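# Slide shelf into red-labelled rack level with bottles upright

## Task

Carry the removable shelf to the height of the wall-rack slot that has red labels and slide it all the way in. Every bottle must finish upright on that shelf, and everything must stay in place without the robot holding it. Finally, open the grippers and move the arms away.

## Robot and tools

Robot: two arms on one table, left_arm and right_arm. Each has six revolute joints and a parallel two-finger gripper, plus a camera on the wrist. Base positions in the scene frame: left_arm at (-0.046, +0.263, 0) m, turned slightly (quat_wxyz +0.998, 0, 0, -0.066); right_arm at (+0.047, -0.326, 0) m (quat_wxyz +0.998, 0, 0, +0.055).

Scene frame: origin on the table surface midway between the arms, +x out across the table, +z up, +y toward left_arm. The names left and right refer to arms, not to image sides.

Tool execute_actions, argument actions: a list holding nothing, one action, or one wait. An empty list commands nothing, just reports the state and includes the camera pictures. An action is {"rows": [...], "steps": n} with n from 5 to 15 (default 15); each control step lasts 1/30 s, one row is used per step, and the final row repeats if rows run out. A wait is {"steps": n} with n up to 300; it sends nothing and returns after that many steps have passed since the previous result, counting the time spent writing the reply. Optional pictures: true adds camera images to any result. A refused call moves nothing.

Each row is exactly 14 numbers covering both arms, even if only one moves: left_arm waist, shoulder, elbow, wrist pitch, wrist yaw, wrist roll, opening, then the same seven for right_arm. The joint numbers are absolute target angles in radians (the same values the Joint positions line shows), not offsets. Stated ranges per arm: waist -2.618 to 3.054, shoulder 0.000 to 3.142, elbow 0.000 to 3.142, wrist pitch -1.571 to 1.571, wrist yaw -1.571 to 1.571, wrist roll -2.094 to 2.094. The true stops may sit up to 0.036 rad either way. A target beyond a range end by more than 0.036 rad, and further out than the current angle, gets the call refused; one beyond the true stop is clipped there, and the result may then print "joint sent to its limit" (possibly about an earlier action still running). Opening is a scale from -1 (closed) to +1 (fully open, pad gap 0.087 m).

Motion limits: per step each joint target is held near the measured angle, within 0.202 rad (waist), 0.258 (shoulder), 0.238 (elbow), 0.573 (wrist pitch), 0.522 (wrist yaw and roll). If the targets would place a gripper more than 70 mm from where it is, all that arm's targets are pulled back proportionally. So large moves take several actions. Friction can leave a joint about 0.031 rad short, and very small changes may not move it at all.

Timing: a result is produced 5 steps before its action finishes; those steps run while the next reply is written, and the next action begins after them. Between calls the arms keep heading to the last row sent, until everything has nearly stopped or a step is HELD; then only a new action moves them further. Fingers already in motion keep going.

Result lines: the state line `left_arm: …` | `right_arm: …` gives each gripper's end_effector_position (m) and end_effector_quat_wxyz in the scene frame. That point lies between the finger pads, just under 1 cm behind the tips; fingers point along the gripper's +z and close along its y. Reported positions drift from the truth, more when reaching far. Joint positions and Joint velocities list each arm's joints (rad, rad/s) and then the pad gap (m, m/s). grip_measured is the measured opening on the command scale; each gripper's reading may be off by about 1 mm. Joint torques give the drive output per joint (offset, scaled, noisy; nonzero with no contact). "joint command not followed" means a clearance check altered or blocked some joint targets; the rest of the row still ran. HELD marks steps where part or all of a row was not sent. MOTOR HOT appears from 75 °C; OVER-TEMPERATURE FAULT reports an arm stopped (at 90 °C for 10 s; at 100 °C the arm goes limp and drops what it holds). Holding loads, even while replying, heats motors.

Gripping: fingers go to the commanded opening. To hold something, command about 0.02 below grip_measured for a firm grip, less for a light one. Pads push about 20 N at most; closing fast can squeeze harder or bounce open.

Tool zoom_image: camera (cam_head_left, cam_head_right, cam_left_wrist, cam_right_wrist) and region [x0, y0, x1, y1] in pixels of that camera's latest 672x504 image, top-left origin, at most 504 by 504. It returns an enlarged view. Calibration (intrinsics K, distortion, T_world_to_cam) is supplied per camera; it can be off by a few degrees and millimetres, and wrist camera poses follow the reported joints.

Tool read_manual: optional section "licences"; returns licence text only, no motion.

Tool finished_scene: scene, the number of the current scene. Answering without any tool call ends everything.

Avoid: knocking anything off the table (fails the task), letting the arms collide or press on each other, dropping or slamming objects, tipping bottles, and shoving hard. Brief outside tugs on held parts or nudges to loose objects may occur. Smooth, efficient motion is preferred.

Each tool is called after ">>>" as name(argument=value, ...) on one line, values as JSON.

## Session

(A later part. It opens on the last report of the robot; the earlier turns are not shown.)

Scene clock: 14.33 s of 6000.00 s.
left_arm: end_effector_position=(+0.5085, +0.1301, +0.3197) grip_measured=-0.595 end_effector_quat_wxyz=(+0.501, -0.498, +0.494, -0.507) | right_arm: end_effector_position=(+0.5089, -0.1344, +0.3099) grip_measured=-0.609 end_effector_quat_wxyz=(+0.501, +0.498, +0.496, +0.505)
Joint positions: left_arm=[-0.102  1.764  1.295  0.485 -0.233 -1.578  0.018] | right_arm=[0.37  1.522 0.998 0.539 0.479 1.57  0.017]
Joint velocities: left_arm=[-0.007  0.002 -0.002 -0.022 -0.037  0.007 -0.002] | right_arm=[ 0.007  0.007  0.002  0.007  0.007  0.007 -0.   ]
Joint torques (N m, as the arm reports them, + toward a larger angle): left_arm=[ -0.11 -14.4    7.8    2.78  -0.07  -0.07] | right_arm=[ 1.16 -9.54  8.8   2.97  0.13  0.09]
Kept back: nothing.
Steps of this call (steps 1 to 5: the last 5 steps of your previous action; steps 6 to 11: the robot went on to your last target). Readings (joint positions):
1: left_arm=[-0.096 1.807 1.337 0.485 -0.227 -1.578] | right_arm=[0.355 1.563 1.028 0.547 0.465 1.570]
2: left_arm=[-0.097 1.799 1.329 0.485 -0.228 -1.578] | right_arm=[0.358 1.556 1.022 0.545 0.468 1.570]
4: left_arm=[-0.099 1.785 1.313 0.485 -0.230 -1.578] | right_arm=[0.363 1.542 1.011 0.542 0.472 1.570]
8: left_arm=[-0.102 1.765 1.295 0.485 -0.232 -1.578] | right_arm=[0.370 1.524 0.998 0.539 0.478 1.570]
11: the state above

>>> execute_actions(actions=[{"rows":[[-0.1115,1.696,1.303,0.594,-0.2435,-1.595,-0.645,0.3855,1.468,1.004,0.648,0.499,1.595,-0.655],[-0.1133,1.682,1.292,0.5935,-0.2465,-1.595,-0.645,0.390,1.455,0.9965,0.643,0.508,1.595,-0.655],[-0.1148,1.6708,1.2804,0.593,-0.2481,-1.595,-0.645,0.3937,1.4451,0.9887,0.6406,0.5119,1.595,-0.655],[-0.1163,1.6623,1.2711,0.593,-0.2496,-1.595,-0.645,0.3973,1.4369,0.982,0.6383,0.5156,1.595,-0.655],[-0.1178,1.6538,1.2619,0.5925,-0.2511,-1.595,-0.645,0.4009,1.4287,0.9753,0.636,0.5193,1.595,-0.655],[-0.1193,1.6453,1.2526,0.592,-0.2527,-1.595,-0.645,0.4046,1.4205,0.9687,0.6337,0.5231,1.595,-0.655],[-0.1208,1.6367,1.2433,0.592,-0.2542,-1.595,-0.645,0.4082,1.4124,0.962,0.6314,0.5268,1.595,-0.655],[-0.1223,1.6282,1.2341,0.5915,-0.2557,-1.595,-0.645,0.4118,1.4042,0.9553,0.629,0.5305,1.595,-0.655],[-0.1239,1.6197,1.2253,0.591,-0.2574,-1.595,-0.645,0.4158,1.3961,0.949,0.6265,0.5347,1.595,-0.655],[-0.1256,1.6112,1.2164,0.591,-0.2591,-1.595,-0.645,0.4198,1.3879,0.9426,0.624,0.5389,1.595,-0.655],[-0.1272,1.6027,1.2076,0.5905,-0.2608,-1.595,-0.645,0.4238,1.3798,0.9363,0.6215,0.5431,1.595,-0.655],[-0.1288,1.5942,1.1987,0.590,-0.2625,-1.595,-0.645,0.4278,1.3716,0.93,0.619,0.5473,1.595,-0.655],[-0.1305,1.5856,1.1899,0.590,-0.2642,-1.595,-0.645,0.4317,1.3635,0.9237,0.6165,0.5515,1.595,-0.655],[-0.1321,1.5771,1.1811,0.5895,-0.2659,-1.595,-0.645,0.4357,1.3553,0.9173,0.614,0.5557,1.595,-0.655],[-0.1337,1.5686,1.1722,0.589,-0.2676,-1.595,-0.645,0.4397,1.3472,0.911,0.6116,0.5599,1.595,-0.655]]}])

>>> execute_actions(actions=[{"rows":[[-0.1354,1.5601,1.1638,0.5885,-0.2694,-1.595,-0.645,0.444,1.3391,0.905,0.609,0.5645,1.595,-0.655],[-0.1372,1.5517,1.1553,0.588,-0.2713,-1.595,-0.645,0.4484,1.3309,0.899,0.6064,0.569,1.595,-0.655],[-0.1389,1.5432,1.1469,0.5875,-0.2731,-1.595,-0.645,0.4527,1.3228,0.893,0.6038,0.5736,1.595,-0.655],[-0.1407,1.5347,1.1385,0.587,-0.2749,-1.595,-0.645,0.457,1.3147,0.887,0.6012,0.5781,1.595,-0.655],[-0.1424,1.5263,1.1301,0.5865,-0.2768,-1.595,-0.645,0.4614,1.3066,0.8811,0.5986,0.5827,1.595,-0.655],[-0.1441,1.5178,1.1216,0.586,-0.2786,-1.595,-0.645,0.4657,1.2984,0.8751,0.596,0.5873,1.595,-0.655],[-0.1459,1.5093,1.1132,0.5855,-0.2804,-1.595,-0.645,0.47,1.2903,0.8691,0.5933,0.5918,1.595,-0.655],[-0.1478,1.5009,1.1052,0.585,-0.2823,-1.595,-0.645,0.4747,1.2822,0.8635,0.5906,0.5966,1.595,-0.655],[-0.1497,1.4924,1.0972,0.585,-0.2842,-1.595,-0.645,0.4795,1.2741,0.8579,0.588,0.6014,1.595,-0.655],[-0.1516,1.484,1.0892,0.585,-0.2861,-1.595,-0.645,0.4842,1.266,0.8523,0.5853,0.6062,1.595,-0.655],[-0.1535,1.4755,1.0812,0.585,-0.288,-1.595,-0.645,0.4889,1.2579,0.8467,0.583,0.611,1.595,-0.655],[-0.1554,1.4671,1.0732,0.585,-0.29,-1.595,-0.645,0.4937,1.2499,0.8411,0.582,0.6158,1.595,-0.655],[-0.1572,1.4600,1.0652,0.585,-0.29,-1.595,-0.645,0.4984,1.243,0.8354,0.582,0.6158,1.595,-0.655],[-0.1591,1.454,1.0572,0.585,-0.29,-1.595,-0.645,0.5031,1.2375,0.8298,0.582,0.6158,1.595,-0.655],[-0.161,1.450,1.0492,0.585,-0.29,-1.595,-0.645,0.5078,1.2336,0.8242,0.582,0.6158,1.595,-0.655]]}])

>>> execute_actions(actions=[{"steps":11}], pictures=true)

Scene clock: 16.40 s of 6000.00 s.
left_arm: end_effector_position=(+0.4871, +0.1303, +0.3247) grip_measured=-0.595 end_effector_quat_wxyz=(+0.501, -0.498, +0.494, -0.508) | right_arm: end_effector_position=(+0.4876, -0.1343, +0.3149) grip_measured=-0.609 end_effector_quat_wxyz=(+0.501, +0.498, +0.495, +0.507)
Joint positions: left_arm=[-0.115  1.683  1.219  0.482 -0.244 -1.578  0.018] | right_arm=[0.402 1.445 0.944 0.519 0.51  1.57  0.017]
Joint velocities: left_arm=[-0.056 -0.295 -0.237 -0.007 -0.051  0.022  0.   ] | right_arm=[ 0.105 -0.261 -0.168 -0.095  0.051 -0.037  0.001]
Joint torques (N m, as the arm reports them, + toward a larger angle): left_arm=[ -0.18 -13.31   7.73   2.82  -0.03  -0.05] | right_arm=[ 1.18 -8.58  8.74  2.91  0.15  0.08]
Steps of this call (steps 1 to 30: the robot went on to your last target; steps 31 to 52: nothing new was sent; steps 53 to 62: the first 10 steps of this action). Readings (joint positions):
53: left_arm=[-0.102 1.764 1.295 0.485 -0.233 -1.578] | right_arm=[0.370 1.522 0.998 0.537 0.480 1.570]
54: left_arm=[-0.103 1.761 1.292 0.485 -0.233 -1.578] | right_arm=[0.372 1.518 0.996 0.535 0.482 1.570]
56: left_arm=[-0.106 1.745 1.274 0.484 -0.235 -1.578] | right_arm=[0.378 1.503 0.983 0.529 0.488 1.570]
60: left_arm=[-0.112 1.703 1.235 0.482 -0.241 -1.578] | right_arm=[0.394 1.464 0.956 0.521 0.503 1.570]
62: the state above

Scene clock: 16.90 s of 6000.00 s.
left_arm: end_effector_position=(+0.4520, +0.1303, +0.3248) grip_measured=-0.595 end_effector_quat_wxyz=(+0.500, -0.499, +0.495, -0.507) | right_arm: end_effector_position=(+0.4526, -0.1346, +0.3152) grip_measured=-0.609 end_effector_quat_wxyz=(+0.501, +0.499, +0.496, +0.505)
Joint positions: left_arm=[-0.141  1.554  1.089  0.479 -0.27  -1.578  0.018] | right_arm=[0.465 1.322 0.852 0.483 0.574 1.57  0.017]
Joint velocities: left_arm=[-0.046 -0.261 -0.232  0.037 -0.125 -0.066 -0.001] | right_arm=[ 0.125 -0.242 -0.164 -0.066  0.139  0.022  0.001]
Joint torques (N m, as the arm reports them, + toward a larger angle): left_arm=[ -0.09 -12.2    8.03   2.79  -0.05  -0.08] | right_arm=[ 1.25 -7.63  8.89  2.89  0.12  0.07]
Steps of this call (steps 1 to 5: the last 5 steps of your previous action; steps 6 to 15: the first 10 steps of this action). Readings (joint positions):
6: left_arm=[-0.125 1.629 1.167 0.482 -0.254 -1.578] | right_arm=[0.426 1.394 0.907 0.508 0.534 1.570]
7: left_arm=[-0.127 1.621 1.158 0.482 -0.256 -1.578] | right_arm=[0.430 1.386 0.901 0.505 0.538 1.570]
9: left_arm=[-0.130 1.605 1.140 0.481 -0.259 -1.578] | right_arm=[0.438 1.371 0.888 0.500 0.547 1.570]
13: left_arm=[-0.137 1.572 1.105 0.480 -0.266 -1.578] | right_arm=[0.455 1.338 0.863 0.488 0.565 1.570]
15: the state above

Scene clock: 17.27 s of 6000.00 s.
left_arm: end_effector_position=(+0.4372, +0.1307, +0.3255) grip_measured=-0.595 end_effector_quat_wxyz=(+0.500, -0.498, +0.494, -0.507) | right_arm: end_effector_position=(+0.4380, -0.1343, +0.3158) grip_measured=-0.609 end_effector_quat_wxyz=(+0.501, +0.498, +0.495, +0.506)
Joint positions: left_arm=[-0.152  1.499  1.037  0.478 -0.282 -1.578  0.018] | right_arm=[0.495 1.271 0.816 0.472 0.604 1.57  0.017]
Joint velocities: left_arm=[-0.002 -0.002 -0.032 -0.066 -0.022 -0.081  0.   ] | right_arm=[ 0.012 -0.002 -0.022  0.022  0.037 -0.037  0.001]
Joint torques (N m, as the arm reports them, + toward a larger angle): left_arm=[ -0.19 -11.     7.99   2.76  -0.03  -0.07] | right_arm=[ 1.26 -6.99  8.85  2.91  0.13  0.06]
Kept back: nothing.
Steps of this call (steps 1 to 5: the last 5 steps of your previous action; steps 6 to 11: the robot went on to your last target). Readings (joint positions):
1: left_arm=[-0.143 1.546 1.081 0.479 -0.272 -1.578] | right_arm=[0.469 1.313 0.847 0.481 0.579 1.570]
2: left_arm=[-0.144 1.537 1.073 0.478 -0.274 -1.578] | right_arm=[0.474 1.305 0.841 0.479 0.584 1.570]
4: left_arm=[-0.148 1.520 1.058 0.478 -0.277 -1.578] | right_arm=[0.483 1.289 0.830 0.476 0.592 1.570]
8: left_arm=[-0.152 1.500 1.039 0.478 -0.282 -1.578] | right_arm=[0.495 1.271 0.816 0.474 0.602 1.570]
11: the state above
camera_calibration (this result's frames):
cam_left_wrist: T_world_to_cam=[[-0.00741552, 0.0140447, 0.999874, -0.327018], [-0.774613, -0.632427, 0.00313847, 0.437526], [0.632392, -0.774492, 0.015569, -0.0396793], [0, 0, 0, 1]] pos_world=[0.361581, 0.250565, 0.326221]
cam_right_wrist: T_world_to_cam=[[0.0235437, 0.0127637, -0.999641, 0.307315], [-0.768221, 0.640108, -0.00992022, 0.44739], [0.639751, 0.768179, 0.0248759, -0.0465363], [0, 0, 0, 1]] pos_world=[0.366231, -0.254552, 0.312801]

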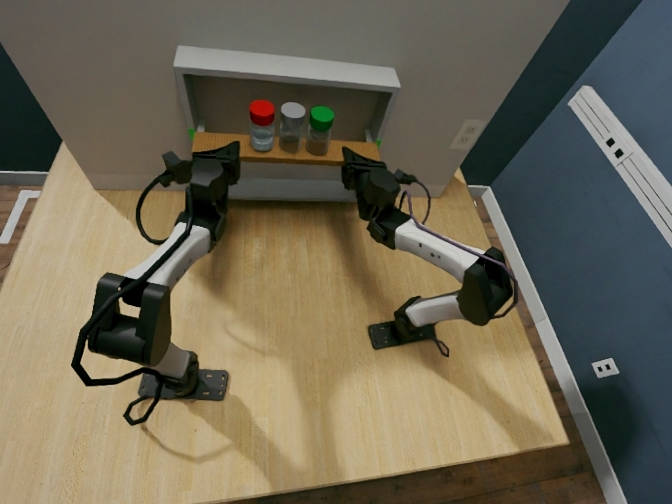

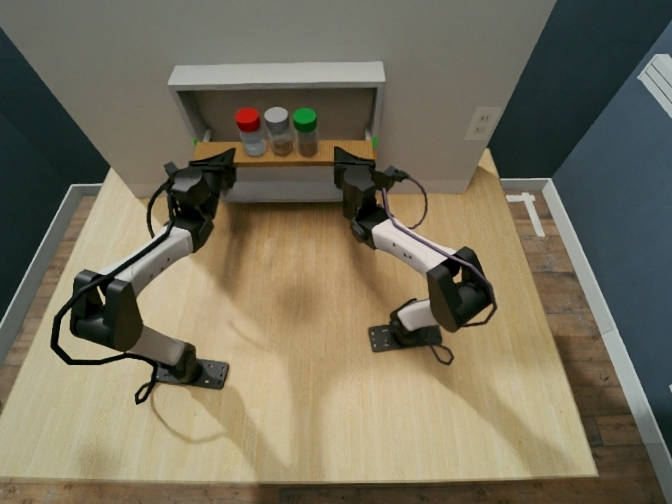

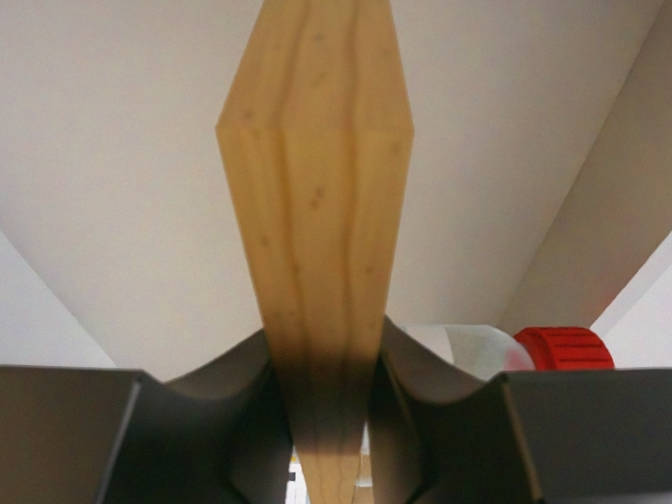

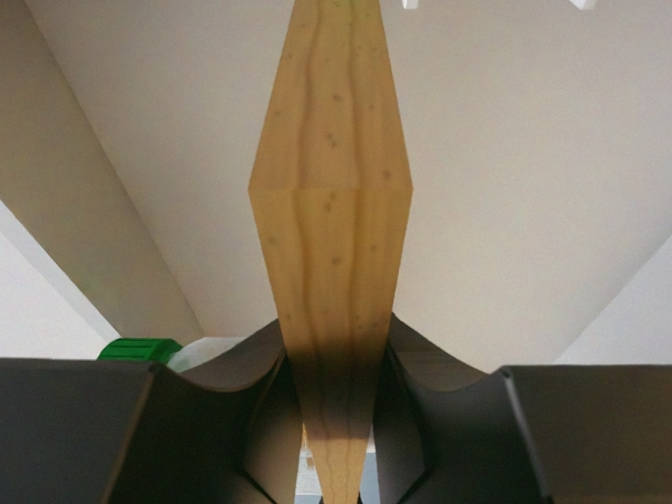

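>>> execute_actions(actions=[{"rows":[[-0.158,1.461,1.049,0.605,-0.287,-1.595,-0.645,0.503,1.242,0.824,0.604,0.612,1.593,-0.655],[-0.155,1.472,1.049,0.623,-0.285,-1.595,-0.645,0.499,1.251,0.824,0.624,0.608,1.593,-0.655],[-0.152,1.483,1.047,0.638,-0.282,-1.595,-0.645,0.495,1.259,0.823,0.639,0.604,1.593,-0.655],[-0.152,1.485,1.0407,0.6496,-0.282,-1.595,-0.645,0.495,1.261,0.8163,0.6513,0.604,1.593,-0.655],[-0.152,1.487,1.0333,0.6588,-0.282,-1.595,-0.645,0.495,1.2632,0.8085,0.6611,0.604,1.593,-0.655],[-0.152,1.4892,1.026,0.6681,-0.282,-1.595,-0.645,0.495,1.2655,0.8008,0.671,0.604,1.593,-0.655],[-0.152,1.4914,1.0187,0.6774,-0.282,-1.595,-0.645,0.495,1.2679,0.7931,0.6809,0.604,1.593,-0.655],[-0.152,1.4938,1.0113,0.6866,-0.282,-1.595,-0.645,0.495,1.2704,0.7853,0.6907,0.604,1.593,-0.655],[-0.152,1.4962,1.004,0.6959,-0.282,-1.595,-0.645,0.495,1.2731,0.7776,0.7006,0.604,1.593,-0.655],[-0.152,1.499,0.9971,0.7054,-0.282,-1.595,-0.645,0.495,1.2763,0.7703,0.711,0.604,1.593,-0.655],[-0.152,1.5018,0.9902,0.7148,-0.282,-1.595,-0.645,0.495,1.2794,0.7629,0.7213,0.604,1.593,-0.655],[-0.152,1.5046,0.9833,0.7243,-0.282,-1.595,-0.645,0.495,1.2826,0.7556,0.7317,0.604,1.593,-0.655],[-0.152,1.5074,0.9764,0.7338,-0.282,-1.595,-0.645,0.495,1.2858,0.7482,0.7421,0.604,1.593,-0.655],[-0.152,1.5102,0.9695,0.7432,-0.282,-1.595,-0.645,0.495,1.2889,0.7409,0.7524,0.604,1.593,-0.655],[-0.152,1.513,0.9626,0.7527,-0.282,-1.595,-0.645,0.495,1.2921,0.7335,0.7628,0.604,1.593,-0.655]]}])

>>> execute_actions(actions=[{"rows":[[-0.152,1.5164,0.9561,0.7624,-0.282,-1.595,-0.645,0.495,1.2961,0.7266,0.7737,0.604,1.593,-0.655],[-0.152,1.5197,0.9497,0.7721,-0.282,-1.595,-0.645,0.495,1.30,0.7196,0.7846,0.604,1.593,-0.655],[-0.152,1.5231,0.9432,0.7818,-0.282,-1.595,-0.645,0.495,1.304,0.7127,0.7955,0.604,1.593,-0.655],[-0.152,1.5265,0.9367,0.7914,-0.282,-1.595,-0.645,0.495,1.308,0.7058,0.8063,0.604,1.593,-0.655],[-0.152,1.5298,0.9303,0.8011,-0.282,-1.595,-0.645,0.495,1.3119,0.6988,0.8172,0.604,1.593,-0.655],[-0.152,1.5332,0.9238,0.8108,-0.282,-1.595,-0.645,0.495,1.3159,0.6919,0.8281,0.604,1.593,-0.655],[-0.152,1.5372,0.9178,0.8207,-0.282,-1.595,-0.645,0.495,1.3207,0.6854,0.8395,0.604,1.593,-0.655],[-0.152,1.5411,0.9117,0.8306,-0.282,-1.595,-0.645,0.495,1.3255,0.6788,0.8509,0.604,1.593,-0.655],[-0.152,1.5451,0.9057,0.8405,-0.282,-1.595,-0.645,0.495,1.3303,0.6723,0.8623,0.604,1.593,-0.655],[-0.152,1.549,0.8997,0.8503,-0.282,-1.595,-0.645,0.495,1.3351,0.6657,0.8736,0.604,1.593,-0.655],[-0.152,1.553,0.8936,0.8602,-0.282,-1.595,-0.645,0.495,1.3399,0.6592,0.885,0.604,1.593,-0.655],[-0.152,1.5569,0.8876,0.8701,-0.282,-1.595,-0.645,0.495,1.3447,0.6526,0.8964,0.604,1.593,-0.655],[-0.152,1.5614,0.882,0.8802,-0.282,-1.595,-0.645,0.495,1.3503,0.6465,0.9083,0.604,1.593,-0.655],[-0.152,1.566,0.8764,0.8903,-0.282,-1.595,-0.645,0.495,1.3559,0.6403,0.9202,0.604,1.593,-0.655],[-0.152,1.5705,0.8708,0.9004,-0.282,-1.595,-0.645,0.495,1.3616,0.6342,0.9321,0.604,1.593,-0.655]]}])

>>> execute_actions(actions=[{"rows":[[-0.152,1.575,0.8652,0.9105,-0.282,-1.595,-0.645,0.495,1.3672,0.628,0.944,0.604,1.593,-0.655],[-0.152,1.5796,0.8596,0.9206,-0.282,-1.595,-0.645,0.495,1.3728,0.6219,0.9559,0.604,1.593,-0.655],[-0.152,1.5841,0.854,0.9307,-0.282,-1.595,-0.645,0.495,1.3784,0.6157,0.9678,0.604,1.593,-0.655],[-0.152,1.5892,0.8488,0.941,-0.282,-1.595,-0.645,0.495,1.3848,0.6099,0.9802,0.604,1.593,-0.655],[-0.152,1.5943,0.8437,0.9513,-0.282,-1.595,-0.645,0.495,1.3913,0.6042,0.9926,0.604,1.593,-0.655],[-0.152,1.5995,0.8385,0.9617,-0.282,-1.595,-0.645,0.495,1.3977,0.5984,1.005,0.604,1.593,-0.655],[-0.152,1.6046,0.8333,0.971,-0.282,-1.595,-0.645,0.495,1.4041,0.5926,1.016,0.604,1.593,-0.655],[-0.152,1.6097,0.8282,0.980,-0.282,-1.595,-0.645,0.495,1.4106,0.5869,1.027,0.604,1.593,-0.655],[-0.152,1.6148,0.823,0.988,-0.282,-1.595,-0.645,0.495,1.417,0.5811,1.037,0.604,1.593,-0.655],[-0.152,1.6193,0.8192,0.995,-0.282,-1.595,-0.645,0.495,1.4227,0.5768,1.045,0.604,1.593,-0.655],[-0.152,1.6238,0.8153,1.000,-0.282,-1.595,-0.645,0.495,1.4284,0.5724,1.051,0.604,1.593,-0.655],[-0.152,1.6282,0.8115,1.003,-0.282,-1.595,-0.645,0.495,1.4341,0.5681,1.055,0.604,1.593,-0.655],[-0.152,1.6316,0.8086,1.003,-0.282,-1.595,-0.645,0.495,1.4384,0.5648,1.055,0.604,1.593,-0.655],[-0.152,1.635,0.8057,1.003,-0.282,-1.595,-0.645,0.495,1.4427,0.5616,1.055,0.604,1.593,-0.655],[-0.152,1.6372,0.8038,1.003,-0.282,-1.595,-0.645,0.495,1.4455,0.5594,1.055,0.604,1.593,-0.655]]}])

>>> execute_actions(actions=[{"steps":13}], pictures=true)

Scene clock: 20.67 s of 6000.00 s.
left_arm: end_effector_position=(+0.4354, +0.1308, +0.3222) grip_measured=-0.595 end_effector_quat_wxyz=(+0.506, -0.492, +0.488, -0.514) | right_arm: end_effector_position=(+0.4372, -0.1344, +0.3112) grip_measured=-0.609 end_effector_quat_wxyz=(+0.503, +0.495, +0.488, +0.513)
Joint positions: left_arm=[-0.152  1.502  1.     0.543 -0.28  -1.571  0.018] | right_arm=[0.495 1.279 0.779 0.541 0.603 1.565 0.017]
Joint velocities: left_arm=[-0.007  0.1   -0.227  0.286 -0.007  0.066 -0.001] | right_arm=[ 0.012  0.105 -0.227  0.3    0.022 -0.007 -0.001]
Joint torques (N m, as the arm reports them, + toward a larger angle): left_arm=[ 0.64 -7.84  7.66  2.89  0.05 -0.19] | right_arm=[ 0.11 -4.99  8.42  2.96  0.    0.09]
Steps of this call (steps 1 to 30: the robot went on to your last target; steps 31 to 90: nothing new was sent; then 0.07 s passed at rest; steps 91 to 100: the first 10 steps of this action). Readings (joint positions):
91: left_arm=[-0.152 1.499 1.036 0.477 -0.283 -1.578] | right_arm=[0.495 1.271 0.815 0.471 0.604 1.570]
92: left_arm=[-0.152 1.499 1.036 0.479 -0.283 -1.578] | right_arm=[0.495 1.271 0.815 0.472 0.604 1.570]
94: left_arm=[-0.152 1.499 1.034 0.487 -0.283 -1.577] | right_arm=[0.495 1.271 0.815 0.479 0.604 1.570]
98: left_arm=[-0.152 1.499 1.015 0.526 -0.280 -1.573] | right_arm=[0.495 1.273 0.794 0.519 0.603 1.565]
100: the state above

Scene clock: 21.17 s of 6000.00 s.
left_arm: end_effector_position=(+0.4369, +0.1312, +0.2801) grip_measured=-0.595 end_effector_quat_wxyz=(+0.502, -0.498, +0.493, -0.507) | right_arm: end_effector_position=(+0.4380, -0.1339, +0.2703) grip_measured=-0.609 end_effector_quat_wxyz=(+0.502, +0.497, +0.495, +0.507)
Joint positions: left_arm=[-0.152  1.557  0.898  0.679 -0.285 -1.576  0.018] | right_arm=[0.495 1.339 0.669 0.691 0.603 1.566 0.017]
Joint velocities: left_arm=[ 0.002  0.115 -0.164  0.286 -0.022 -0.081 -0.001] | right_arm=[ 0.012  0.12  -0.178  0.344  0.037  0.007 -0.   ]
Joint torques (N m, as the arm reports them, + toward a larger angle): left_arm=[ 0.52 -8.46  7.63  2.92  0.04 -0.08] | right_arm=[-0.01 -5.29  8.42  3.04  0.06  0.11]
Steps of this call (steps 1 to 5: the last 5 steps of your previous action; steps 6 to 15: the first 10 steps of this action). Readings (joint positions):
6: left_arm=[-0.152 1.527 0.954 0.593 -0.284 -1.572] | right_arm=[0.495 1.303 0.729 0.594 0.603 1.565]
7: left_arm=[-0.152 1.531 0.947 0.602 -0.284 -1.573] | right_arm=[0.495 1.307 0.721 0.603 0.603 1.565]
9: left_arm=[-0.152 1.538 0.933 0.620 -0.285 -1.575] | right_arm=[0.495 1.315 0.707 0.623 0.603 1.566]
13: left_arm=[-0.152 1.550 0.909 0.659 -0.285 -1.576] | right_arm=[0.495 1.330 0.681 0.667 0.603 1.566]
15: the state above

Scene clock: 21.67 s of 6000.00 s.
left_arm: end_effector_position=(+0.4372, +0.1315, +0.2452) grip_measured=-0.595 end_effector_quat_wxyz=(+0.502, -0.499, +0.493, -0.506) | right_arm: end_effector_position=(+0.4382, -0.1338, +0.2351) grip_measured=-0.609 end_effector_quat_wxyz=(+0.502, +0.497, +0.496, +0.506)
Joint positions: left_arm=[-0.152  1.627  0.816  0.827 -0.287 -1.576  0.018] | right_arm=[0.495 1.425 0.578 0.864 0.603 1.566 0.017]
Joint velocities: left_arm=[-0.017  0.134 -0.139  0.242 -0.081 -0.022  0.   ] | right_arm=[-0.007  0.178 -0.168  0.3    0.022  0.007 -0.   ]
Joint torques (N m, as the arm reports them, + toward a larger angle): left_arm=[ 0.53 -8.94  7.38  2.92  0.09 -0.07] | right_arm=[-0.07 -5.88  7.87  3.05  0.02  0.14]
Steps of this call (steps 1 to 5: the last 5 steps of your previous action; steps 6 to 15: the first 10 steps of this action). Readings (joint positions):
6: left_arm=[-0.152 1.582 0.863 0.739 -0.286 -1.576] | right_arm=[0.495 1.369 0.631 0.760 0.603 1.566]
7: left_arm=[-0.152 1.587 0.857 0.749 -0.286 -1.576] | right_arm=[0.495 1.375 0.625 0.772 0.603 1.566]
9: left_arm=[-0.152 1.596 0.846 0.769 -0.286 -1.576] | right_arm=[0.495 1.387 0.613 0.795 0.603 1.566]
13: left_arm=[-0.152 1.617 0.825 0.809 -0.287 -1.576] | right_arm=[0.495 1.412 0.589 0.842 0.603 1.566]
15: the state above

Scene clock: 22.10 s of 6000.00 s.
left_arm: end_effector_position=(+0.4373, +0.1316, +0.2305) grip_measured=-0.595 end_effector_quat_wxyz=(+0.499, -0.502, +0.496, -0.503) | right_arm: end_effector_position=(+0.4381, -0.1338, +0.2208) grip_measured=-0.609 end_effector_quat_wxyz=(+0.499, +0.499, +0.499, +0.503)
Joint positions: left_arm=[-0.152  1.656  0.791  0.87  -0.288 -1.579  0.018] | right_arm=[0.495 1.46  0.551 0.915 0.603 1.571 0.017]
Joint velocities: left_arm=[ 0.002 -0.002 -0.002  0.066 -0.007  0.066 -0.   ] | right_arm=[ 0.002 -0.012  0.022  0.007  0.022 -0.022 -0.001]
Joint torques (N m, as the arm reports them, + toward a larger angle): left_arm=[ 0.59 -9.36  7.11  2.92  0.09 -0.02] | right_arm=[-0.17 -6.09  7.74  3.09  0.05  0.09]
Kept back: nothing.
Steps of this call (steps 1 to 5: the last 5 steps of your previous action; steps 6 to 13: the robot went on to your last target). Readings (joint positions):
1: left_arm=[-0.152 1.632 0.811 0.836 -0.287 -1.576] | right_arm=[0.495 1.431 0.573 0.875 0.603 1.566]
2: left_arm=[-0.152 1.636 0.807 0.843 -0.287 -1.576] | right_arm=[0.495 1.437 0.569 0.883 0.603 1.566]
4: left_arm=[-0.152 1.645 0.800 0.854 -0.287 -1.576] | right_arm=[0.495 1.447 0.561 0.897 0.603 1.567]
8: left_arm=[-0.152 1.656 0.792 0.862 -0.288 -1.578] | right_arm=[0.495 1.459 0.552 0.907 0.603 1.571]
13: the state above
camera_calibration (this result's frames):
cam_left_wrist: T_world_to_cam=[[0.00277854, 0.0126089, 0.999917, -0.23629], [-0.771166, -0.636553, 0.0101698, 0.43598], [0.636628, -0.77113, 0.00795483, -0.0381189], [0, 0, 0, 1]] pos_world=[0.361137, 0.251109, 0.232139]
cam_right_wrist: T_world_to_cam=[[0.0147544, 0.00784513, -0.99986, 0.215663], [-0.769275, 0.638886, -0.00633896, 0.445694], [0.638747, 0.769261, 0.0154615, -0.0419023], [0, 0, 0, 1]] pos_world=[0.366444, -0.254206, 0.219106]

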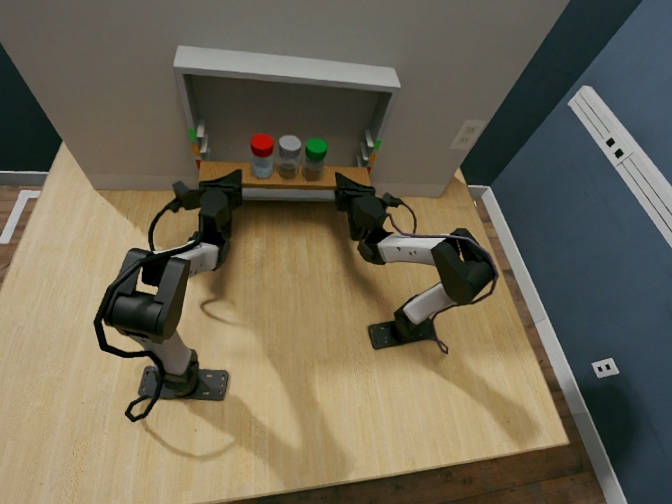

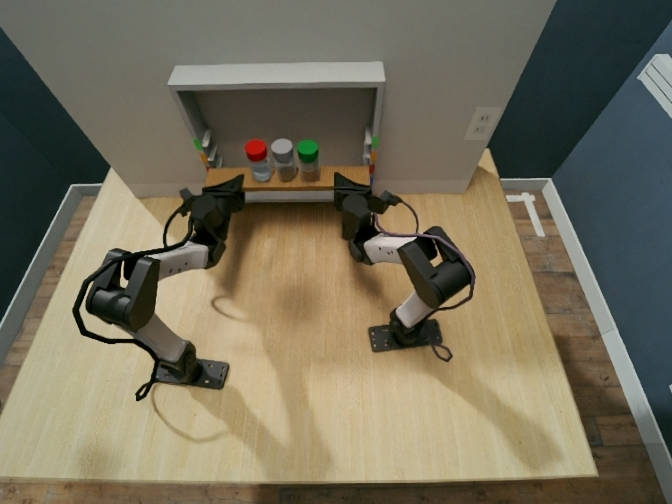

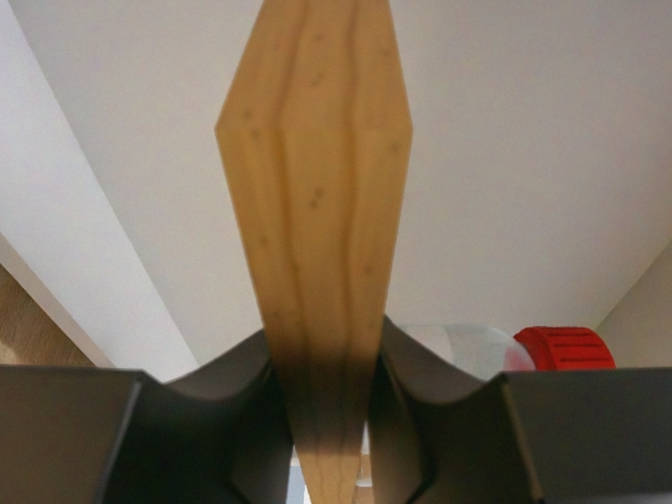

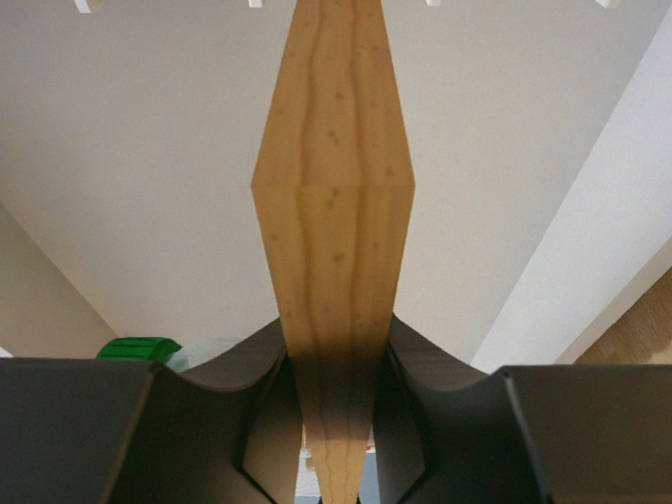

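>>> execute_actions(actions=[])

Scene clock: 22.90 s of 6000.00 s.
left_arm: end_effector_position=(+0.4373, +0.1316, +0.2314) grip_measured=-0.595 end_effector_quat_wxyz=(+0.500, -0.501, +0.495, -0.504) | right_arm: end_effector_position=(+0.4381, -0.1338, +0.2216) grip_measured=-0.609 end_effector_quat_wxyz=(+0.500, +0.499, +0.498, +0.504)
Joint positions: left_arm=[-0.152  1.656  0.791  0.874 -0.288 -1.579  0.018] | right_arm=[0.495 1.46  0.551 0.918 0.603 1.571 0.017]
Joint velocities: left_arm=[-0.012 -0.022 -0.007 -0.066  0.007  0.066 -0.001] | right_arm=[ 0.017 -0.012  0.007  0.037 -0.007 -0.037 -0.   ]
Joint torques (N m, as the arm reports them, + toward a larger angle): left_arm=[ 0.52 -9.36  7.11  2.96  0.09 -0.04] | right_arm=[ 0.01 -6.02  7.73  3.14  0.05  0.07]
Kept back: nothing.
Steps of this call (steps 1 to 24: the robot went on to your last target). Readings (joint positions):
1: left_arm=[-0.152 1.656 0.791 0.872 -0.288 -1.579] | right_arm=[0.495 1.460 0.551 0.917 0.603 1.571]
2: left_arm=[-0.152 1.656 0.791 0.873 -0.288 -1.579] | right_arm=[0.495 1.460 0.551 0.917 0.603 1.571]
4: left_arm=[-0.152 1.656 0.791 0.873 -0.288 -1.579] | right_arm=[0.495 1.460 0.551 0.918 0.603 1.571]
8: left_arm=[-0.152 1.656 0.791 0.874 -0.288 -1.579] | right_arm=[0.495 1.460 0.551 0.918 0.603 1.571]
24: the state above
camera_calibration (this result's frames):
cam_left_wrist: T_world_to_cam=[[-0.000516047, 0.0135738, 0.999908, -0.235846], [-0.771196, -0.636544, 0.00824308, 0.436425], [0.636597, -0.771121, 0.0107965, -0.0387652], [0, 0, 0, 1]] pos_world=[0.361126, 0.251112, 0.232645]
cam_right_wrist: T_world_to_cam=[[0.0172622, 0.00958335, -0.999805, 0.215524], [-0.769258, 0.638898, -0.00715771, 0.445873], [0.638705, 0.769232, 0.0184009, -0.0425451], [0, 0, 0, 1]] pos_world=[0.366445, -0.254206, 0.219456]

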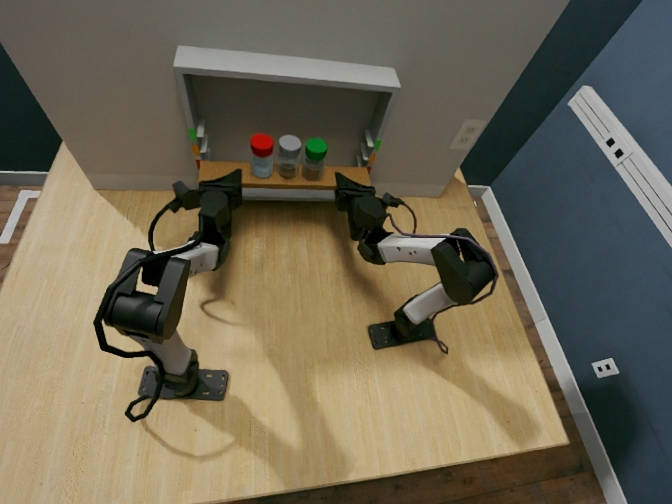

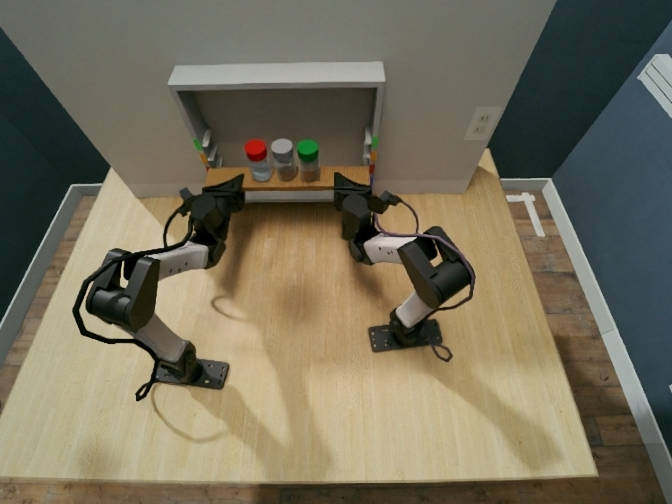

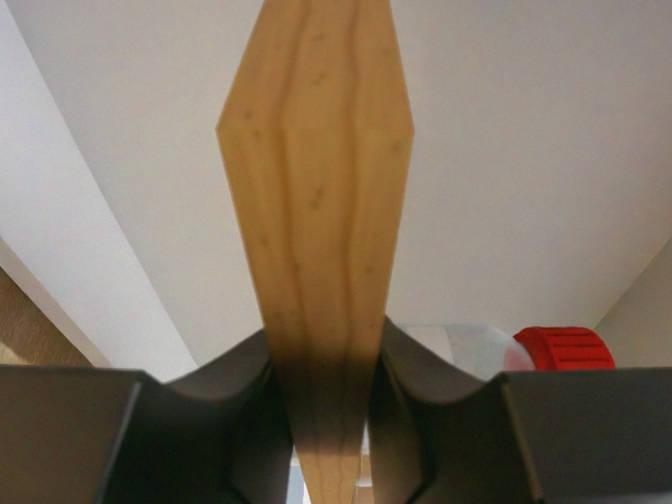

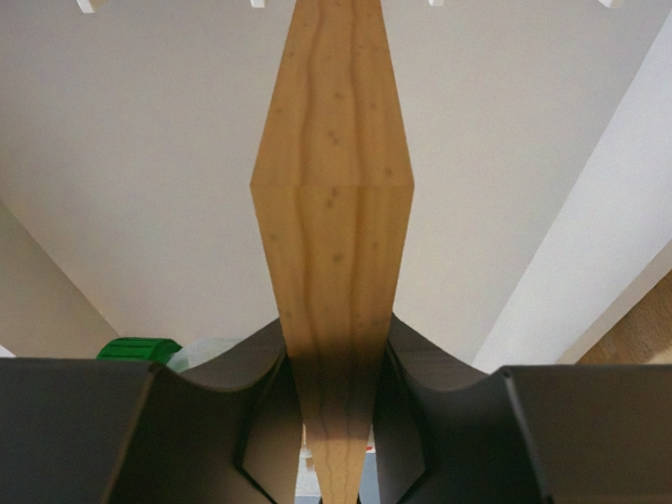

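>>> execute_actions(actions=[{"rows":[[-0.149,1.637,0.815,0.990,-0.278,-1.595,-0.645,0.491,1.445,0.572,1.045,0.599,1.593,-0.655],[-0.146,1.637,0.830,0.983,-0.274,-1.595,-0.645,0.487,1.445,0.588,1.04,0.594,1.593,-0.655],[-0.144,1.637,0.845,0.980,-0.271,-1.595,-0.645,0.484,1.445,0.604,1.04,0.588,1.593,-0.655],[-0.1433,1.640,0.8577,0.9788,-0.2684,-1.595,-0.645,0.4821,1.448,0.6156,1.04,0.5807,1.593,-0.655],[-0.1422,1.6447,0.8648,0.9777,-0.2666,-1.595,-0.645,0.4793,1.4526,0.6209,1.04,0.5762,1.593,-0.655],[-0.1408,1.6508,0.8725,0.9764,-0.2649,-1.595,-0.645,0.4757,1.4587,0.6268,1.04,0.5717,1.593,-0.655],[-0.1392,1.6575,0.8803,0.9754,-0.2635,-1.595,-0.645,0.4716,1.4653,0.6327,1.04,0.5681,1.593,-0.655],[-0.1377,1.6641,0.8881,0.9744,-0.2621,-1.595,-0.645,0.4676,1.472,0.6387,1.04,0.5645,1.593,-0.655],[-0.1361,1.6708,0.896,0.9733,-0.2607,-1.595,-0.645,0.4637,1.4786,0.6447,1.04,0.561,1.593,-0.655],[-0.1346,1.6775,0.9038,0.9721,-0.2594,-1.595,-0.645,0.4598,1.4852,0.6507,1.04,0.5575,1.593,-0.655],[-0.1331,1.6841,0.910,0.9715,-0.2587,-1.595,-0.645,0.4559,1.4919,0.6554,1.04,0.5558,1.593,-0.655],[-0.1317,1.690,0.9157,0.971,-0.258,-1.595,-0.645,0.4524,1.4979,0.6598,1.04,0.554,1.593,-0.655],[-0.1307,1.6947,0.919,0.971,-0.258,-1.595,-0.645,0.4498,1.5023,0.6624,1.04,0.554,1.593,-0.655],[-0.130,1.6977,0.9201,0.971,-0.258,-1.595,-0.645,0.448,1.5053,0.6632,1.04,0.554,1.593,-0.655]],"steps":15}])

>>> execute_actions(actions=[{"steps":10}], pictures=true)

Scene clock: 24.90 s of 6000.00 s.
left_arm: end_effector_position=(+0.4473, +0.1317, +0.2385) grip_measured=-0.595 end_effector_quat_wxyz=(+0.503, -0.498, +0.491, -0.508) | right_arm: end_effector_position=(+0.4478, -0.1336, +0.2275) grip_measured=-0.609 end_effector_quat_wxyz=(+0.501, +0.498, +0.493, +0.508)
Joint positions: left_arm=[-0.143  1.681  0.837  0.866 -0.277 -1.576  0.018] | right_arm=[0.477 1.485 0.588 0.918 0.586 1.571 0.017]
Joint velocities: left_arm=[ 0.042  0.173  0.261 -0.051  0.051 -0.007 -0.   ] | right_arm=[-0.115  0.183  0.227 -0.022 -0.081 -0.022  0.   ]
Joint torques (N m, as the arm reports them, + toward a larger angle): left_arm=[ 0.88 -9.34 10.03  2.78  0.12 -0.08] | right_arm=[-0.95 -5.89 11.18  3.03 -0.12  0.06]
Steps of this call (steps 1 to 15: the robot went on to your last target; steps 16 to 50: nothing new was sent; steps 51 to 60: the first 10 steps of this action). Readings (joint positions):
51: left_arm=[-0.152 1.656 0.791 0.874 -0.288 -1.579] | right_arm=[0.495 1.460 0.551 0.919 0.603 1.571]
52: left_arm=[-0.152 1.656 0.791 0.874 -0.288 -1.579] | right_arm=[0.495 1.460 0.551 0.919 0.603 1.571]
54: left_arm=[-0.151 1.656 0.792 0.873 -0.286 -1.579] | right_arm=[0.495 1.460 0.551 0.919 0.602 1.571]
58: left_arm=[-0.146 1.669 0.819 0.867 -0.280 -1.578] | right_arm=[0.485 1.473 0.572 0.918 0.593 1.571]
60: the state above

Scene clock: 25.23 s of 6000.00 s.
left_arm: end_effector_position=(+0.4564, +0.1319, +0.2324) grip_measured=-0.595 end_effector_quat_wxyz=(+0.501, -0.500, +0.496, -0.503) | right_arm: end_effector_position=(+0.4568, -0.1332, +0.2222) grip_measured=-0.609 end_effector_quat_wxyz=(+0.500, +0.499, +0.498, +0.503)
Joint positions: left_arm=[-0.135  1.718  0.867  0.86  -0.27  -1.576  0.018] | right_arm=[0.459 1.522 0.611 0.918 0.567 1.571 0.017]
Joint velocities: left_arm=[-0.007  0.002 -0.007  0.066 -0.007  0.037  0.   ] | right_arm=[-0.007  0.002 -0.012  0.037 -0.022  0.037  0.   ]
Joint torques (N m, as the arm reports them, + toward a larger angle): left_arm=[  0.92 -10.06  10.17   2.81   0.15  -0.09] | right_arm=[-1.09 -6.6  11.35  3.02 -0.1   0.06]
Kept back: nothing.
Steps of this call (steps 1 to 5: the last 5 steps of your previous action; steps 6 to 10: the robot went on to your last target). Readings (joint positions):
1: left_arm=[-0.141 1.688 0.845 0.866 -0.275 -1.575] | right_arm=[0.473 1.492 0.594 0.918 0.583 1.571]
2: left_arm=[-0.140 1.694 0.853 0.865 -0.274 -1.575] | right_arm=[0.469 1.498 0.600 0.918 0.579 1.571]
4: left_arm=[-0.137 1.707 0.863 0.864 -0.272 -1.575] | right_arm=[0.463 1.509 0.609 0.918 0.573 1.571]
8: left_arm=[-0.136 1.718 0.867 0.861 -0.270 -1.575] | right_arm=[0.459 1.521 0.611 0.918 0.568 1.571]
10: the state above
camera_calibration (this result's frames):
cam_left_wrist: T_world_to_cam=[[-0.000908068, 0.0100976, 0.999949, -0.236174], [-0.771666, -0.636002, 0.00572165, 0.452079], [0.636027, -0.771621, 0.00836949, -0.0497775], [0, 0, 0, 1]] pos_world=[0.3803, 0.251499, 0.233992]
cam_right_wrist: T_world_to_cam=[[0.0161564, 0.008491, -0.999833, 0.216199], [-0.769022, 0.639185, -0.00699843, 0.459775], [0.639019, 0.769006, 0.0168567, -0.0547975], [0, 0, 0, 1]] pos_world=[0.385101, -0.253577, 0.220304]

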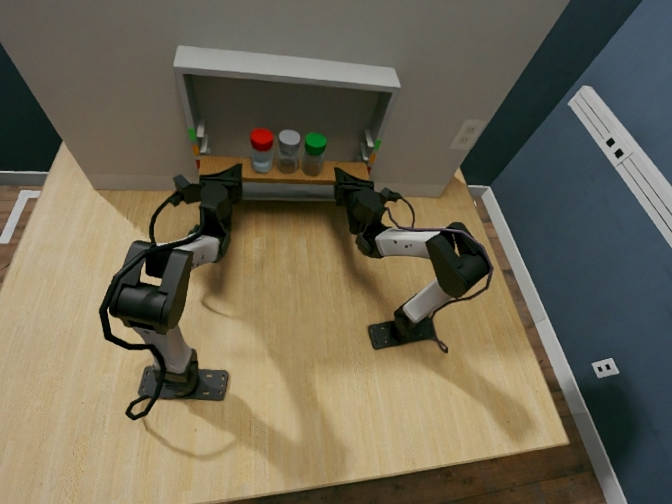

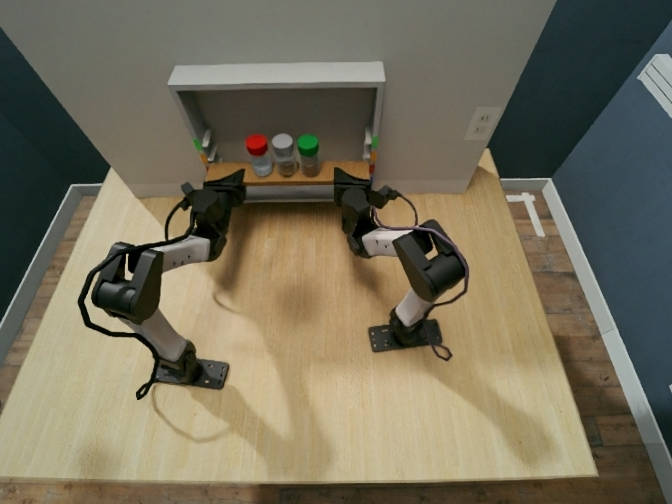

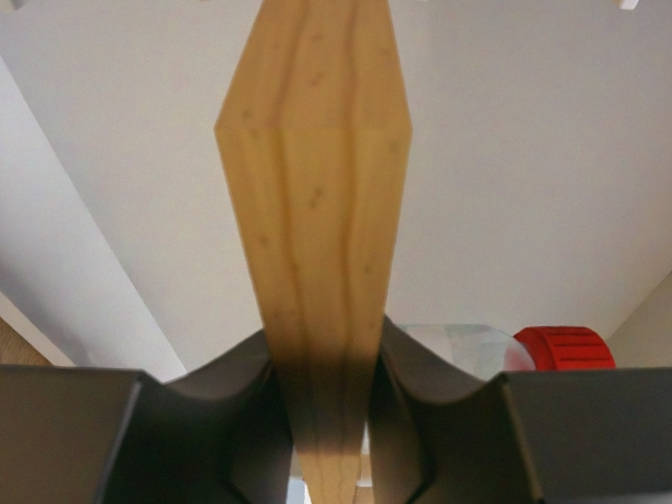

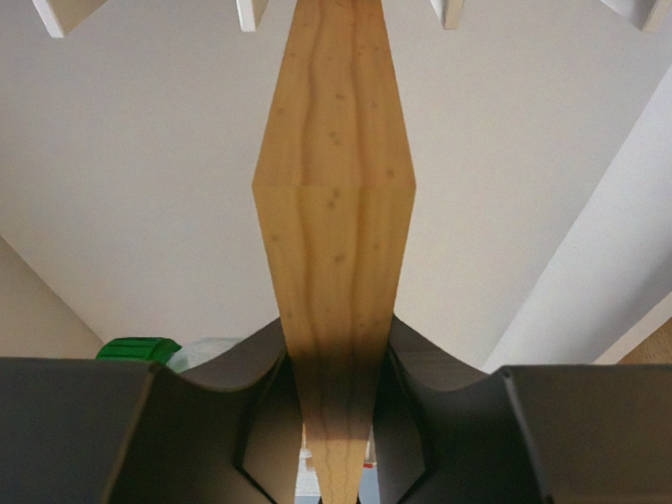

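>>> execute_actions(actions=[{"rows":[[-0.130,1.6997,0.9207,0.9702,-0.254,-1.595,-0.645,0.4445,1.5065,0.6632,1.04,0.547,1.593,-0.655],[-0.130,1.7042,0.9261,0.9686,-0.2510,-1.595,-0.645,0.4407,1.5099,0.6662,1.04,0.540,1.593,-0.655],[-0.130,1.7102,0.9334,0.9669,-0.2487,-1.595,-0.645,0.4373,1.5158,0.6718,1.04,0.535,1.593,-0.655],[-0.1293,1.7177,0.9426,0.9652,-0.247,-1.595,-0.645,0.4331,1.5231,0.6789,1.04,0.5308,1.593,-0.655],[-0.1277,1.7251,0.9517,0.9634,-0.2454,-1.595,-0.645,0.429,1.5304,0.6861,1.04,0.5268,1.593,-0.655],[-0.126,1.7326,0.9610,0.9615,-0.2438,-1.595,-0.645,0.4248,1.5377,0.6933,1.04,0.5227,1.593,-0.655],[-0.1244,1.7400,0.9702,0.9596,-0.2422,-1.595,-0.645,0.4208,1.5450,0.7005,1.04,0.5188,1.593,-0.655],[-0.1228,1.7474,0.9795,0.9577,-0.2407,-1.595,-0.645,0.4167,1.5522,0.7078,1.04,0.5148,1.593,-0.655],[-0.1212,1.7548,0.9889,0.9556,-0.2391,-1.595,-0.645,0.4128,1.5595,0.7152,1.04,0.5109,1.593,-0.655],[-0.1197,1.7621,0.9983,0.9536,-0.2375,-1.595,-0.645,0.4088,1.5667,0.7226,1.04,0.5071,1.593,-0.655],[-0.1181,1.7695,1.0077,0.9514,-0.236,-1.595,-0.645,0.4049,1.5739,0.7300,1.04,0.5033,1.593,-0.655],[-0.1165,1.7768,1.0172,0.9492,-0.2345,-1.595,-0.645,0.4011,1.5811,0.7375,1.04,0.4995,1.593,-0.655],[-0.115,1.7841,1.0267,0.9470,-0.233,-1.595,-0.645,0.3973,1.5883,0.7451,1.039,0.4958,1.593,-0.655],[-0.1135,1.7914,1.0362,0.9447,-0.2315,-1.595,-0.645,0.3935,1.5954,0.7527,1.038,0.4921,1.593,-0.655],[-0.112,1.7987,1.0458,0.9423,-0.230,-1.595,-0.645,0.3898,1.6026,0.7603,1.037,0.4885,1.593,-0.655]],"steps":15}])

>>> execute_actions(actions=[{"rows":[[-0.1105,1.8060,1.0555,0.9399,-0.2285,-1.595,-0.645,0.3861,1.6097,0.7681,1.036,0.4849,1.593,-0.655],[-0.109,1.8132,1.0652,0.9374,-0.2271,-1.595,-0.645,0.3825,1.6168,0.7758,1.035,0.4814,1.593,-0.655],[-0.1075,1.8204,1.0749,0.9349,-0.2257,-1.595,-0.645,0.3789,1.6239,0.7836,1.034,0.4779,1.593,-0.655],[-0.1061,1.8277,1.0846,0.9323,-0.2242,-1.595,-0.645,0.3754,1.6309,0.7915,1.033,0.4744,1.593,-0.655],[-0.1047,1.8348,1.0944,0.9296,-0.2228,-1.595,-0.645,0.3719,1.6380,0.7994,1.032,0.471,1.593,-0.655],[-0.1032,1.8420,1.1043,0.9269,-0.2214,-1.595,-0.645,0.3684,1.6450,0.8074,1.031,0.4677,1.593,-0.655],[-0.1018,1.8492,1.1142,0.9242,-0.220,-1.595,-0.645,0.365,1.6520,0.8154,1.030,0.4644,1.593,-0.655],[-0.1004,1.8563,1.1241,0.9213,-0.2187,-1.595,-0.645,0.3617,1.6590,0.8234,1.029,0.4611,1.593,-0.655],[-0.099,1.8634,1.1341,0.9184,-0.2173,-1.595,-0.645,0.3584,1.6660,0.8315,1.028,0.4579,1.593,-0.655],[-0.0977,1.8705,1.1441,0.9155,-0.216,-1.595,-0.645,0.3551,1.6729,0.8397,1.027,0.4547,1.593,-0.655],[-0.0963,1.8776,1.1541,0.9125,-0.2147,-1.595,-0.645,0.3519,1.6799,0.8479,1.026,0.4516,1.593,-0.655],[-0.095,1.8847,1.1642,0.9101,-0.2136,-1.595,-0.645,0.3487,1.6868,0.8562,1.025,0.4491,1.593,-0.655],[-0.0937,1.8917,1.1743,0.9076,-0.2126,-1.595,-0.645,0.3456,1.6937,0.8645,1.024,0.4466,1.593,-0.655],[-0.0926,1.8974,1.1825,0.9051,-0.2115,-1.595,-0.645,0.3431,1.6992,0.8712,1.023,0.4442,1.593,-0.655],[-0.0916,1.9030,1.1906,0.9032,-0.2108,-1.595,-0.645,0.3406,1.7047,0.8779,1.022,0.4424,1.593,-0.655]],"steps":15}])

>>> execute_actions(actions=[{"rows":[[-0.0905,1.9086,1.1988,0.9012,-0.210,-1.595,-0.645,0.3382,1.7102,0.8847,1.021,0.4407,1.593,-0.655],[-0.0898,1.9128,1.2050,0.900,-0.2094,-1.595,-0.645,0.3364,1.7143,0.8898,1.021,0.4392,1.593,-0.655],[-0.089,1.9170,1.2112,0.900,-0.2094,-1.595,-0.645,0.3347,1.7184,0.8949,1.021,0.4392,1.593,-0.655],[-0.0884,1.9203,1.2150,0.900,-0.2094,-1.595,-0.645,0.3332,1.7217,0.898,1.021,0.4392,1.593,-0.655]],"steps":15}], pictures=true)

Scene clock: 28.03 s of 6000.00 s.
left_arm: end_effector_position=(+0.4714, +0.1304, +0.2334) grip_measured=-0.595 end_effector_quat_wxyz=(+0.501, -0.499, +0.495, -0.505) | right_arm: end_effector_position=(+0.4719, -0.1348, +0.2228) grip_measured=-0.609 end_effector_quat_wxyz=(+0.500, +0.499, +0.498, +0.504)
Joint positions: left_arm=[-0.128  1.768  0.929  0.851 -0.261 -1.576  0.018] | right_arm=[0.427 1.567 0.657 0.918 0.534 1.572 0.017]
Joint velocities: left_arm=[ 0.051  0.212  0.271 -0.095  0.022  0.022  0.   ] | right_arm=[-0.129  0.212  0.212  0.022 -0.11  -0.022 -0.   ]
Joint torques (N m, as the arm reports them, + toward a larger angle): left_arm=[  0.98 -10.71   9.82   2.79   0.19  -0.1 ] | right_arm=[-1.08 -6.84 11.5   3.02 -0.05  0.04]
Steps of this call (steps 1 to 30: the robot went on to your last target; steps 31 to 74: nothing new was sent; steps 75 to 84: the first 10 steps of this action). Readings (joint positions):
75: left_arm=[-0.135 1.718 0.867 0.860 -0.270 -1.576] | right_arm=[0.459 1.522 0.611 0.918 0.566 1.571]
76: left_arm=[-0.135 1.718 0.867 0.860 -0.269 -1.576] | right_arm=[0.457 1.522 0.611 0.918 0.563 1.571]
78: left_arm=[-0.135 1.722 0.873 0.858 -0.267 -1.576] | right_arm=[0.452 1.525 0.613 0.918 0.557 1.572]
82: left_arm=[-0.131 1.752 0.910 0.854 -0.264 -1.576] | right_arm=[0.434 1.551 0.641 0.918 0.543 1.572]
84: the state above

Scene clock: 28.53 s of 6000.00 s.
left_arm: end_effector_position=(+0.5054, +0.1300, +0.2337) grip_measured=-0.595 end_effector_quat_wxyz=(+0.501, -0.499, +0.495, -0.506) | right_arm: end_effector_position=(+0.5060, -0.1347, +0.2228) grip_measured=-0.609 end_effector_quat_wxyz=(+0.500, +0.498, +0.497, +0.505)
Joint positions: left_arm=[-0.106  1.879  1.074  0.819 -0.237 -1.576  0.018] | right_arm=[0.372 1.678 0.771 0.918 0.48  1.572 0.017]
Joint velocities: left_arm=[ 0.037  0.212  0.305 -0.066  0.066  0.066 -0.   ] | right_arm=[-0.09   0.188  0.222 -0.066 -0.095 -0.007 -0.   ]
Joint torques (N m, as the arm reports them, + toward a larger angle): left_arm=[  0.86 -11.99  10.1    2.79   0.17  -0.08] | right_arm=[-1.12 -8.1  11.59  2.92 -0.09  0.03]
Steps of this call (steps 1 to 5: the last 5 steps of your previous action; steps 6 to 15: the first 10 steps of this action). Readings (joint positions):
6: left_arm=[-0.119 1.814 0.986 0.839 -0.251 -1.576] | right_arm=[0.404 1.612 0.701 0.918 0.512 1.572]
7: left_arm=[-0.117 1.822 0.995 0.837 -0.249 -1.576] | right_arm=[0.400 1.620 0.708 0.918 0.508 1.572]
9: left_arm=[-0.114 1.836 1.015 0.832 -0.246 -1.576] | right_arm=[0.393 1.635 0.724 0.918 0.500 1.572]
13: left_arm=[-0.108 1.865 1.055 0.823 -0.240 -1.576] | right_arm=[0.379 1.664 0.755 0.918 0.486 1.572]
15: the state above

Scene clock: 29.03 s of 6000.00 s.
left_arm: end_effector_position=(+0.5249, +0.1302, +0.2330) grip_measured=-0.595 end_effector_quat_wxyz=(+0.501, -0.499, +0.495, -0.505) | right_arm: end_effector_position=(+0.5258, -0.1342, +0.2221) grip_measured=-0.609 end_effector_quat_wxyz=(+0.499, +0.498, +0.497, +0.505)
Joint positions: left_arm=[-0.094  1.943  1.162  0.795 -0.225 -1.576  0.018] | right_arm=[0.345 1.741 0.842 0.909 0.45  1.572 0.017]
Joint velocities: left_arm=[-0.002 -0.007  0.002  0.066  0.022 -0.066 -0.001] | right_arm=[-0.002 -0.017  0.002 -0.066 -0.022 -0.022 -0.002]
Joint torques (N m, as the arm reports them, + toward a larger angle): left_arm=[  0.93 -12.65  10.33   2.79   0.22  -0.07] | right_arm=[-1.17 -8.72 11.71  2.96 -0.1   0.06]
Steps of this call (steps 1 to 5: the last 5 steps of your previous action; steps 6 to 15: the first 10 steps of this action). Readings (joint positions):
6: left_arm=[-0.098 1.921 1.132 0.805 -0.230 -1.576] | right_arm=[0.354 1.719 0.818 0.914 0.461 1.572]
7: left_arm=[-0.097 1.926 1.140 0.802 -0.229 -1.576] | right_arm=[0.352 1.725 0.825 0.914 0.458 1.572]
9: left_arm=[-0.095 1.936 1.154 0.799 -0.227 -1.576] | right_arm=[0.348 1.734 0.836 0.912 0.454 1.572]
13: left_arm=[-0.094 1.943 1.162 0.796 -0.225 -1.576] | right_arm=[0.345 1.741 0.842 0.910 0.451 1.572]
15: the state above
camera_calibration (this result's frames):
cam_left_wrist: T_world_to_cam=[[-0.00543728, 0.0107505, 0.999927, -0.23449], [-0.773379, -0.633938, 0.00261029, 0.505166], [0.63392, -0.773309, 0.0117611, -0.0942032], [0, 0, 0, 1]] pos_world=[0.449128, 0.249917, 0.234262]
cam_right_wrist: T_world_to_cam=[[0.0196289, 0.0100687, -0.999757, 0.213321], [-0.770699, 0.63714, -0.00871495, 0.514429], [0.636897, 0.770683, 0.0202663, -0.0975248], [0, 0, 0, 1]] pos_world=[0.454396, -0.254751, 0.219729]

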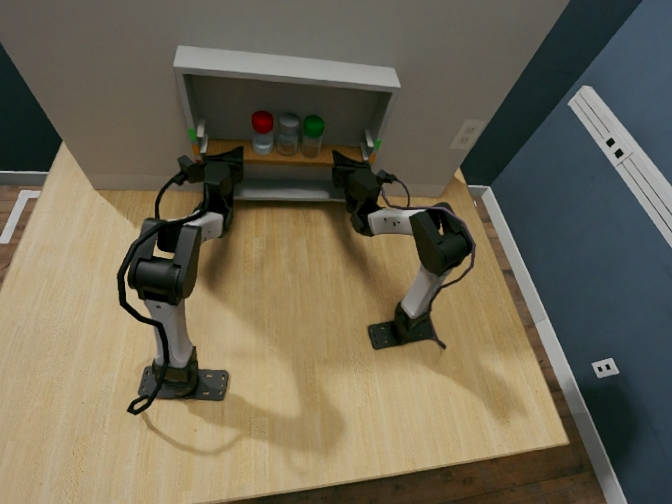

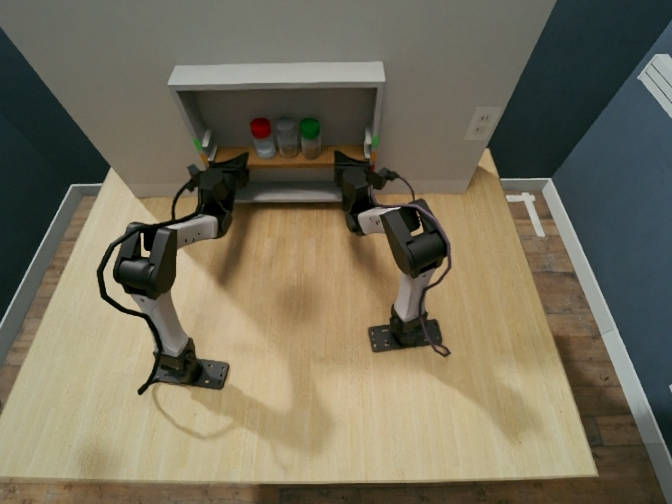

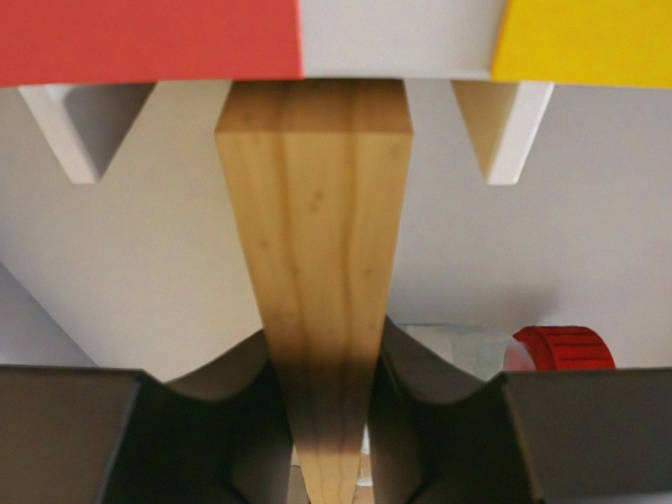

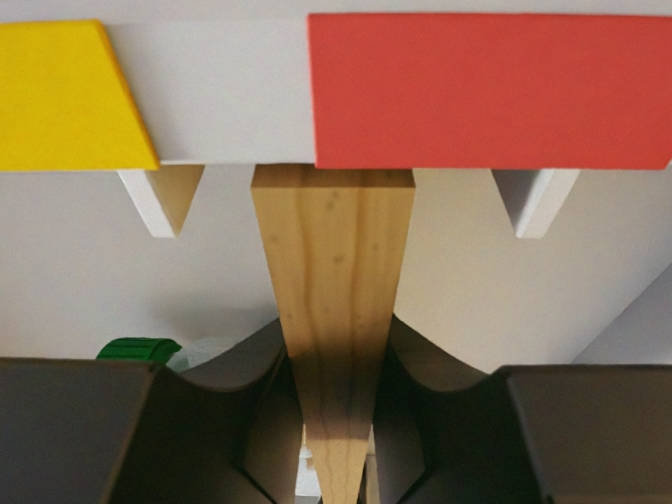

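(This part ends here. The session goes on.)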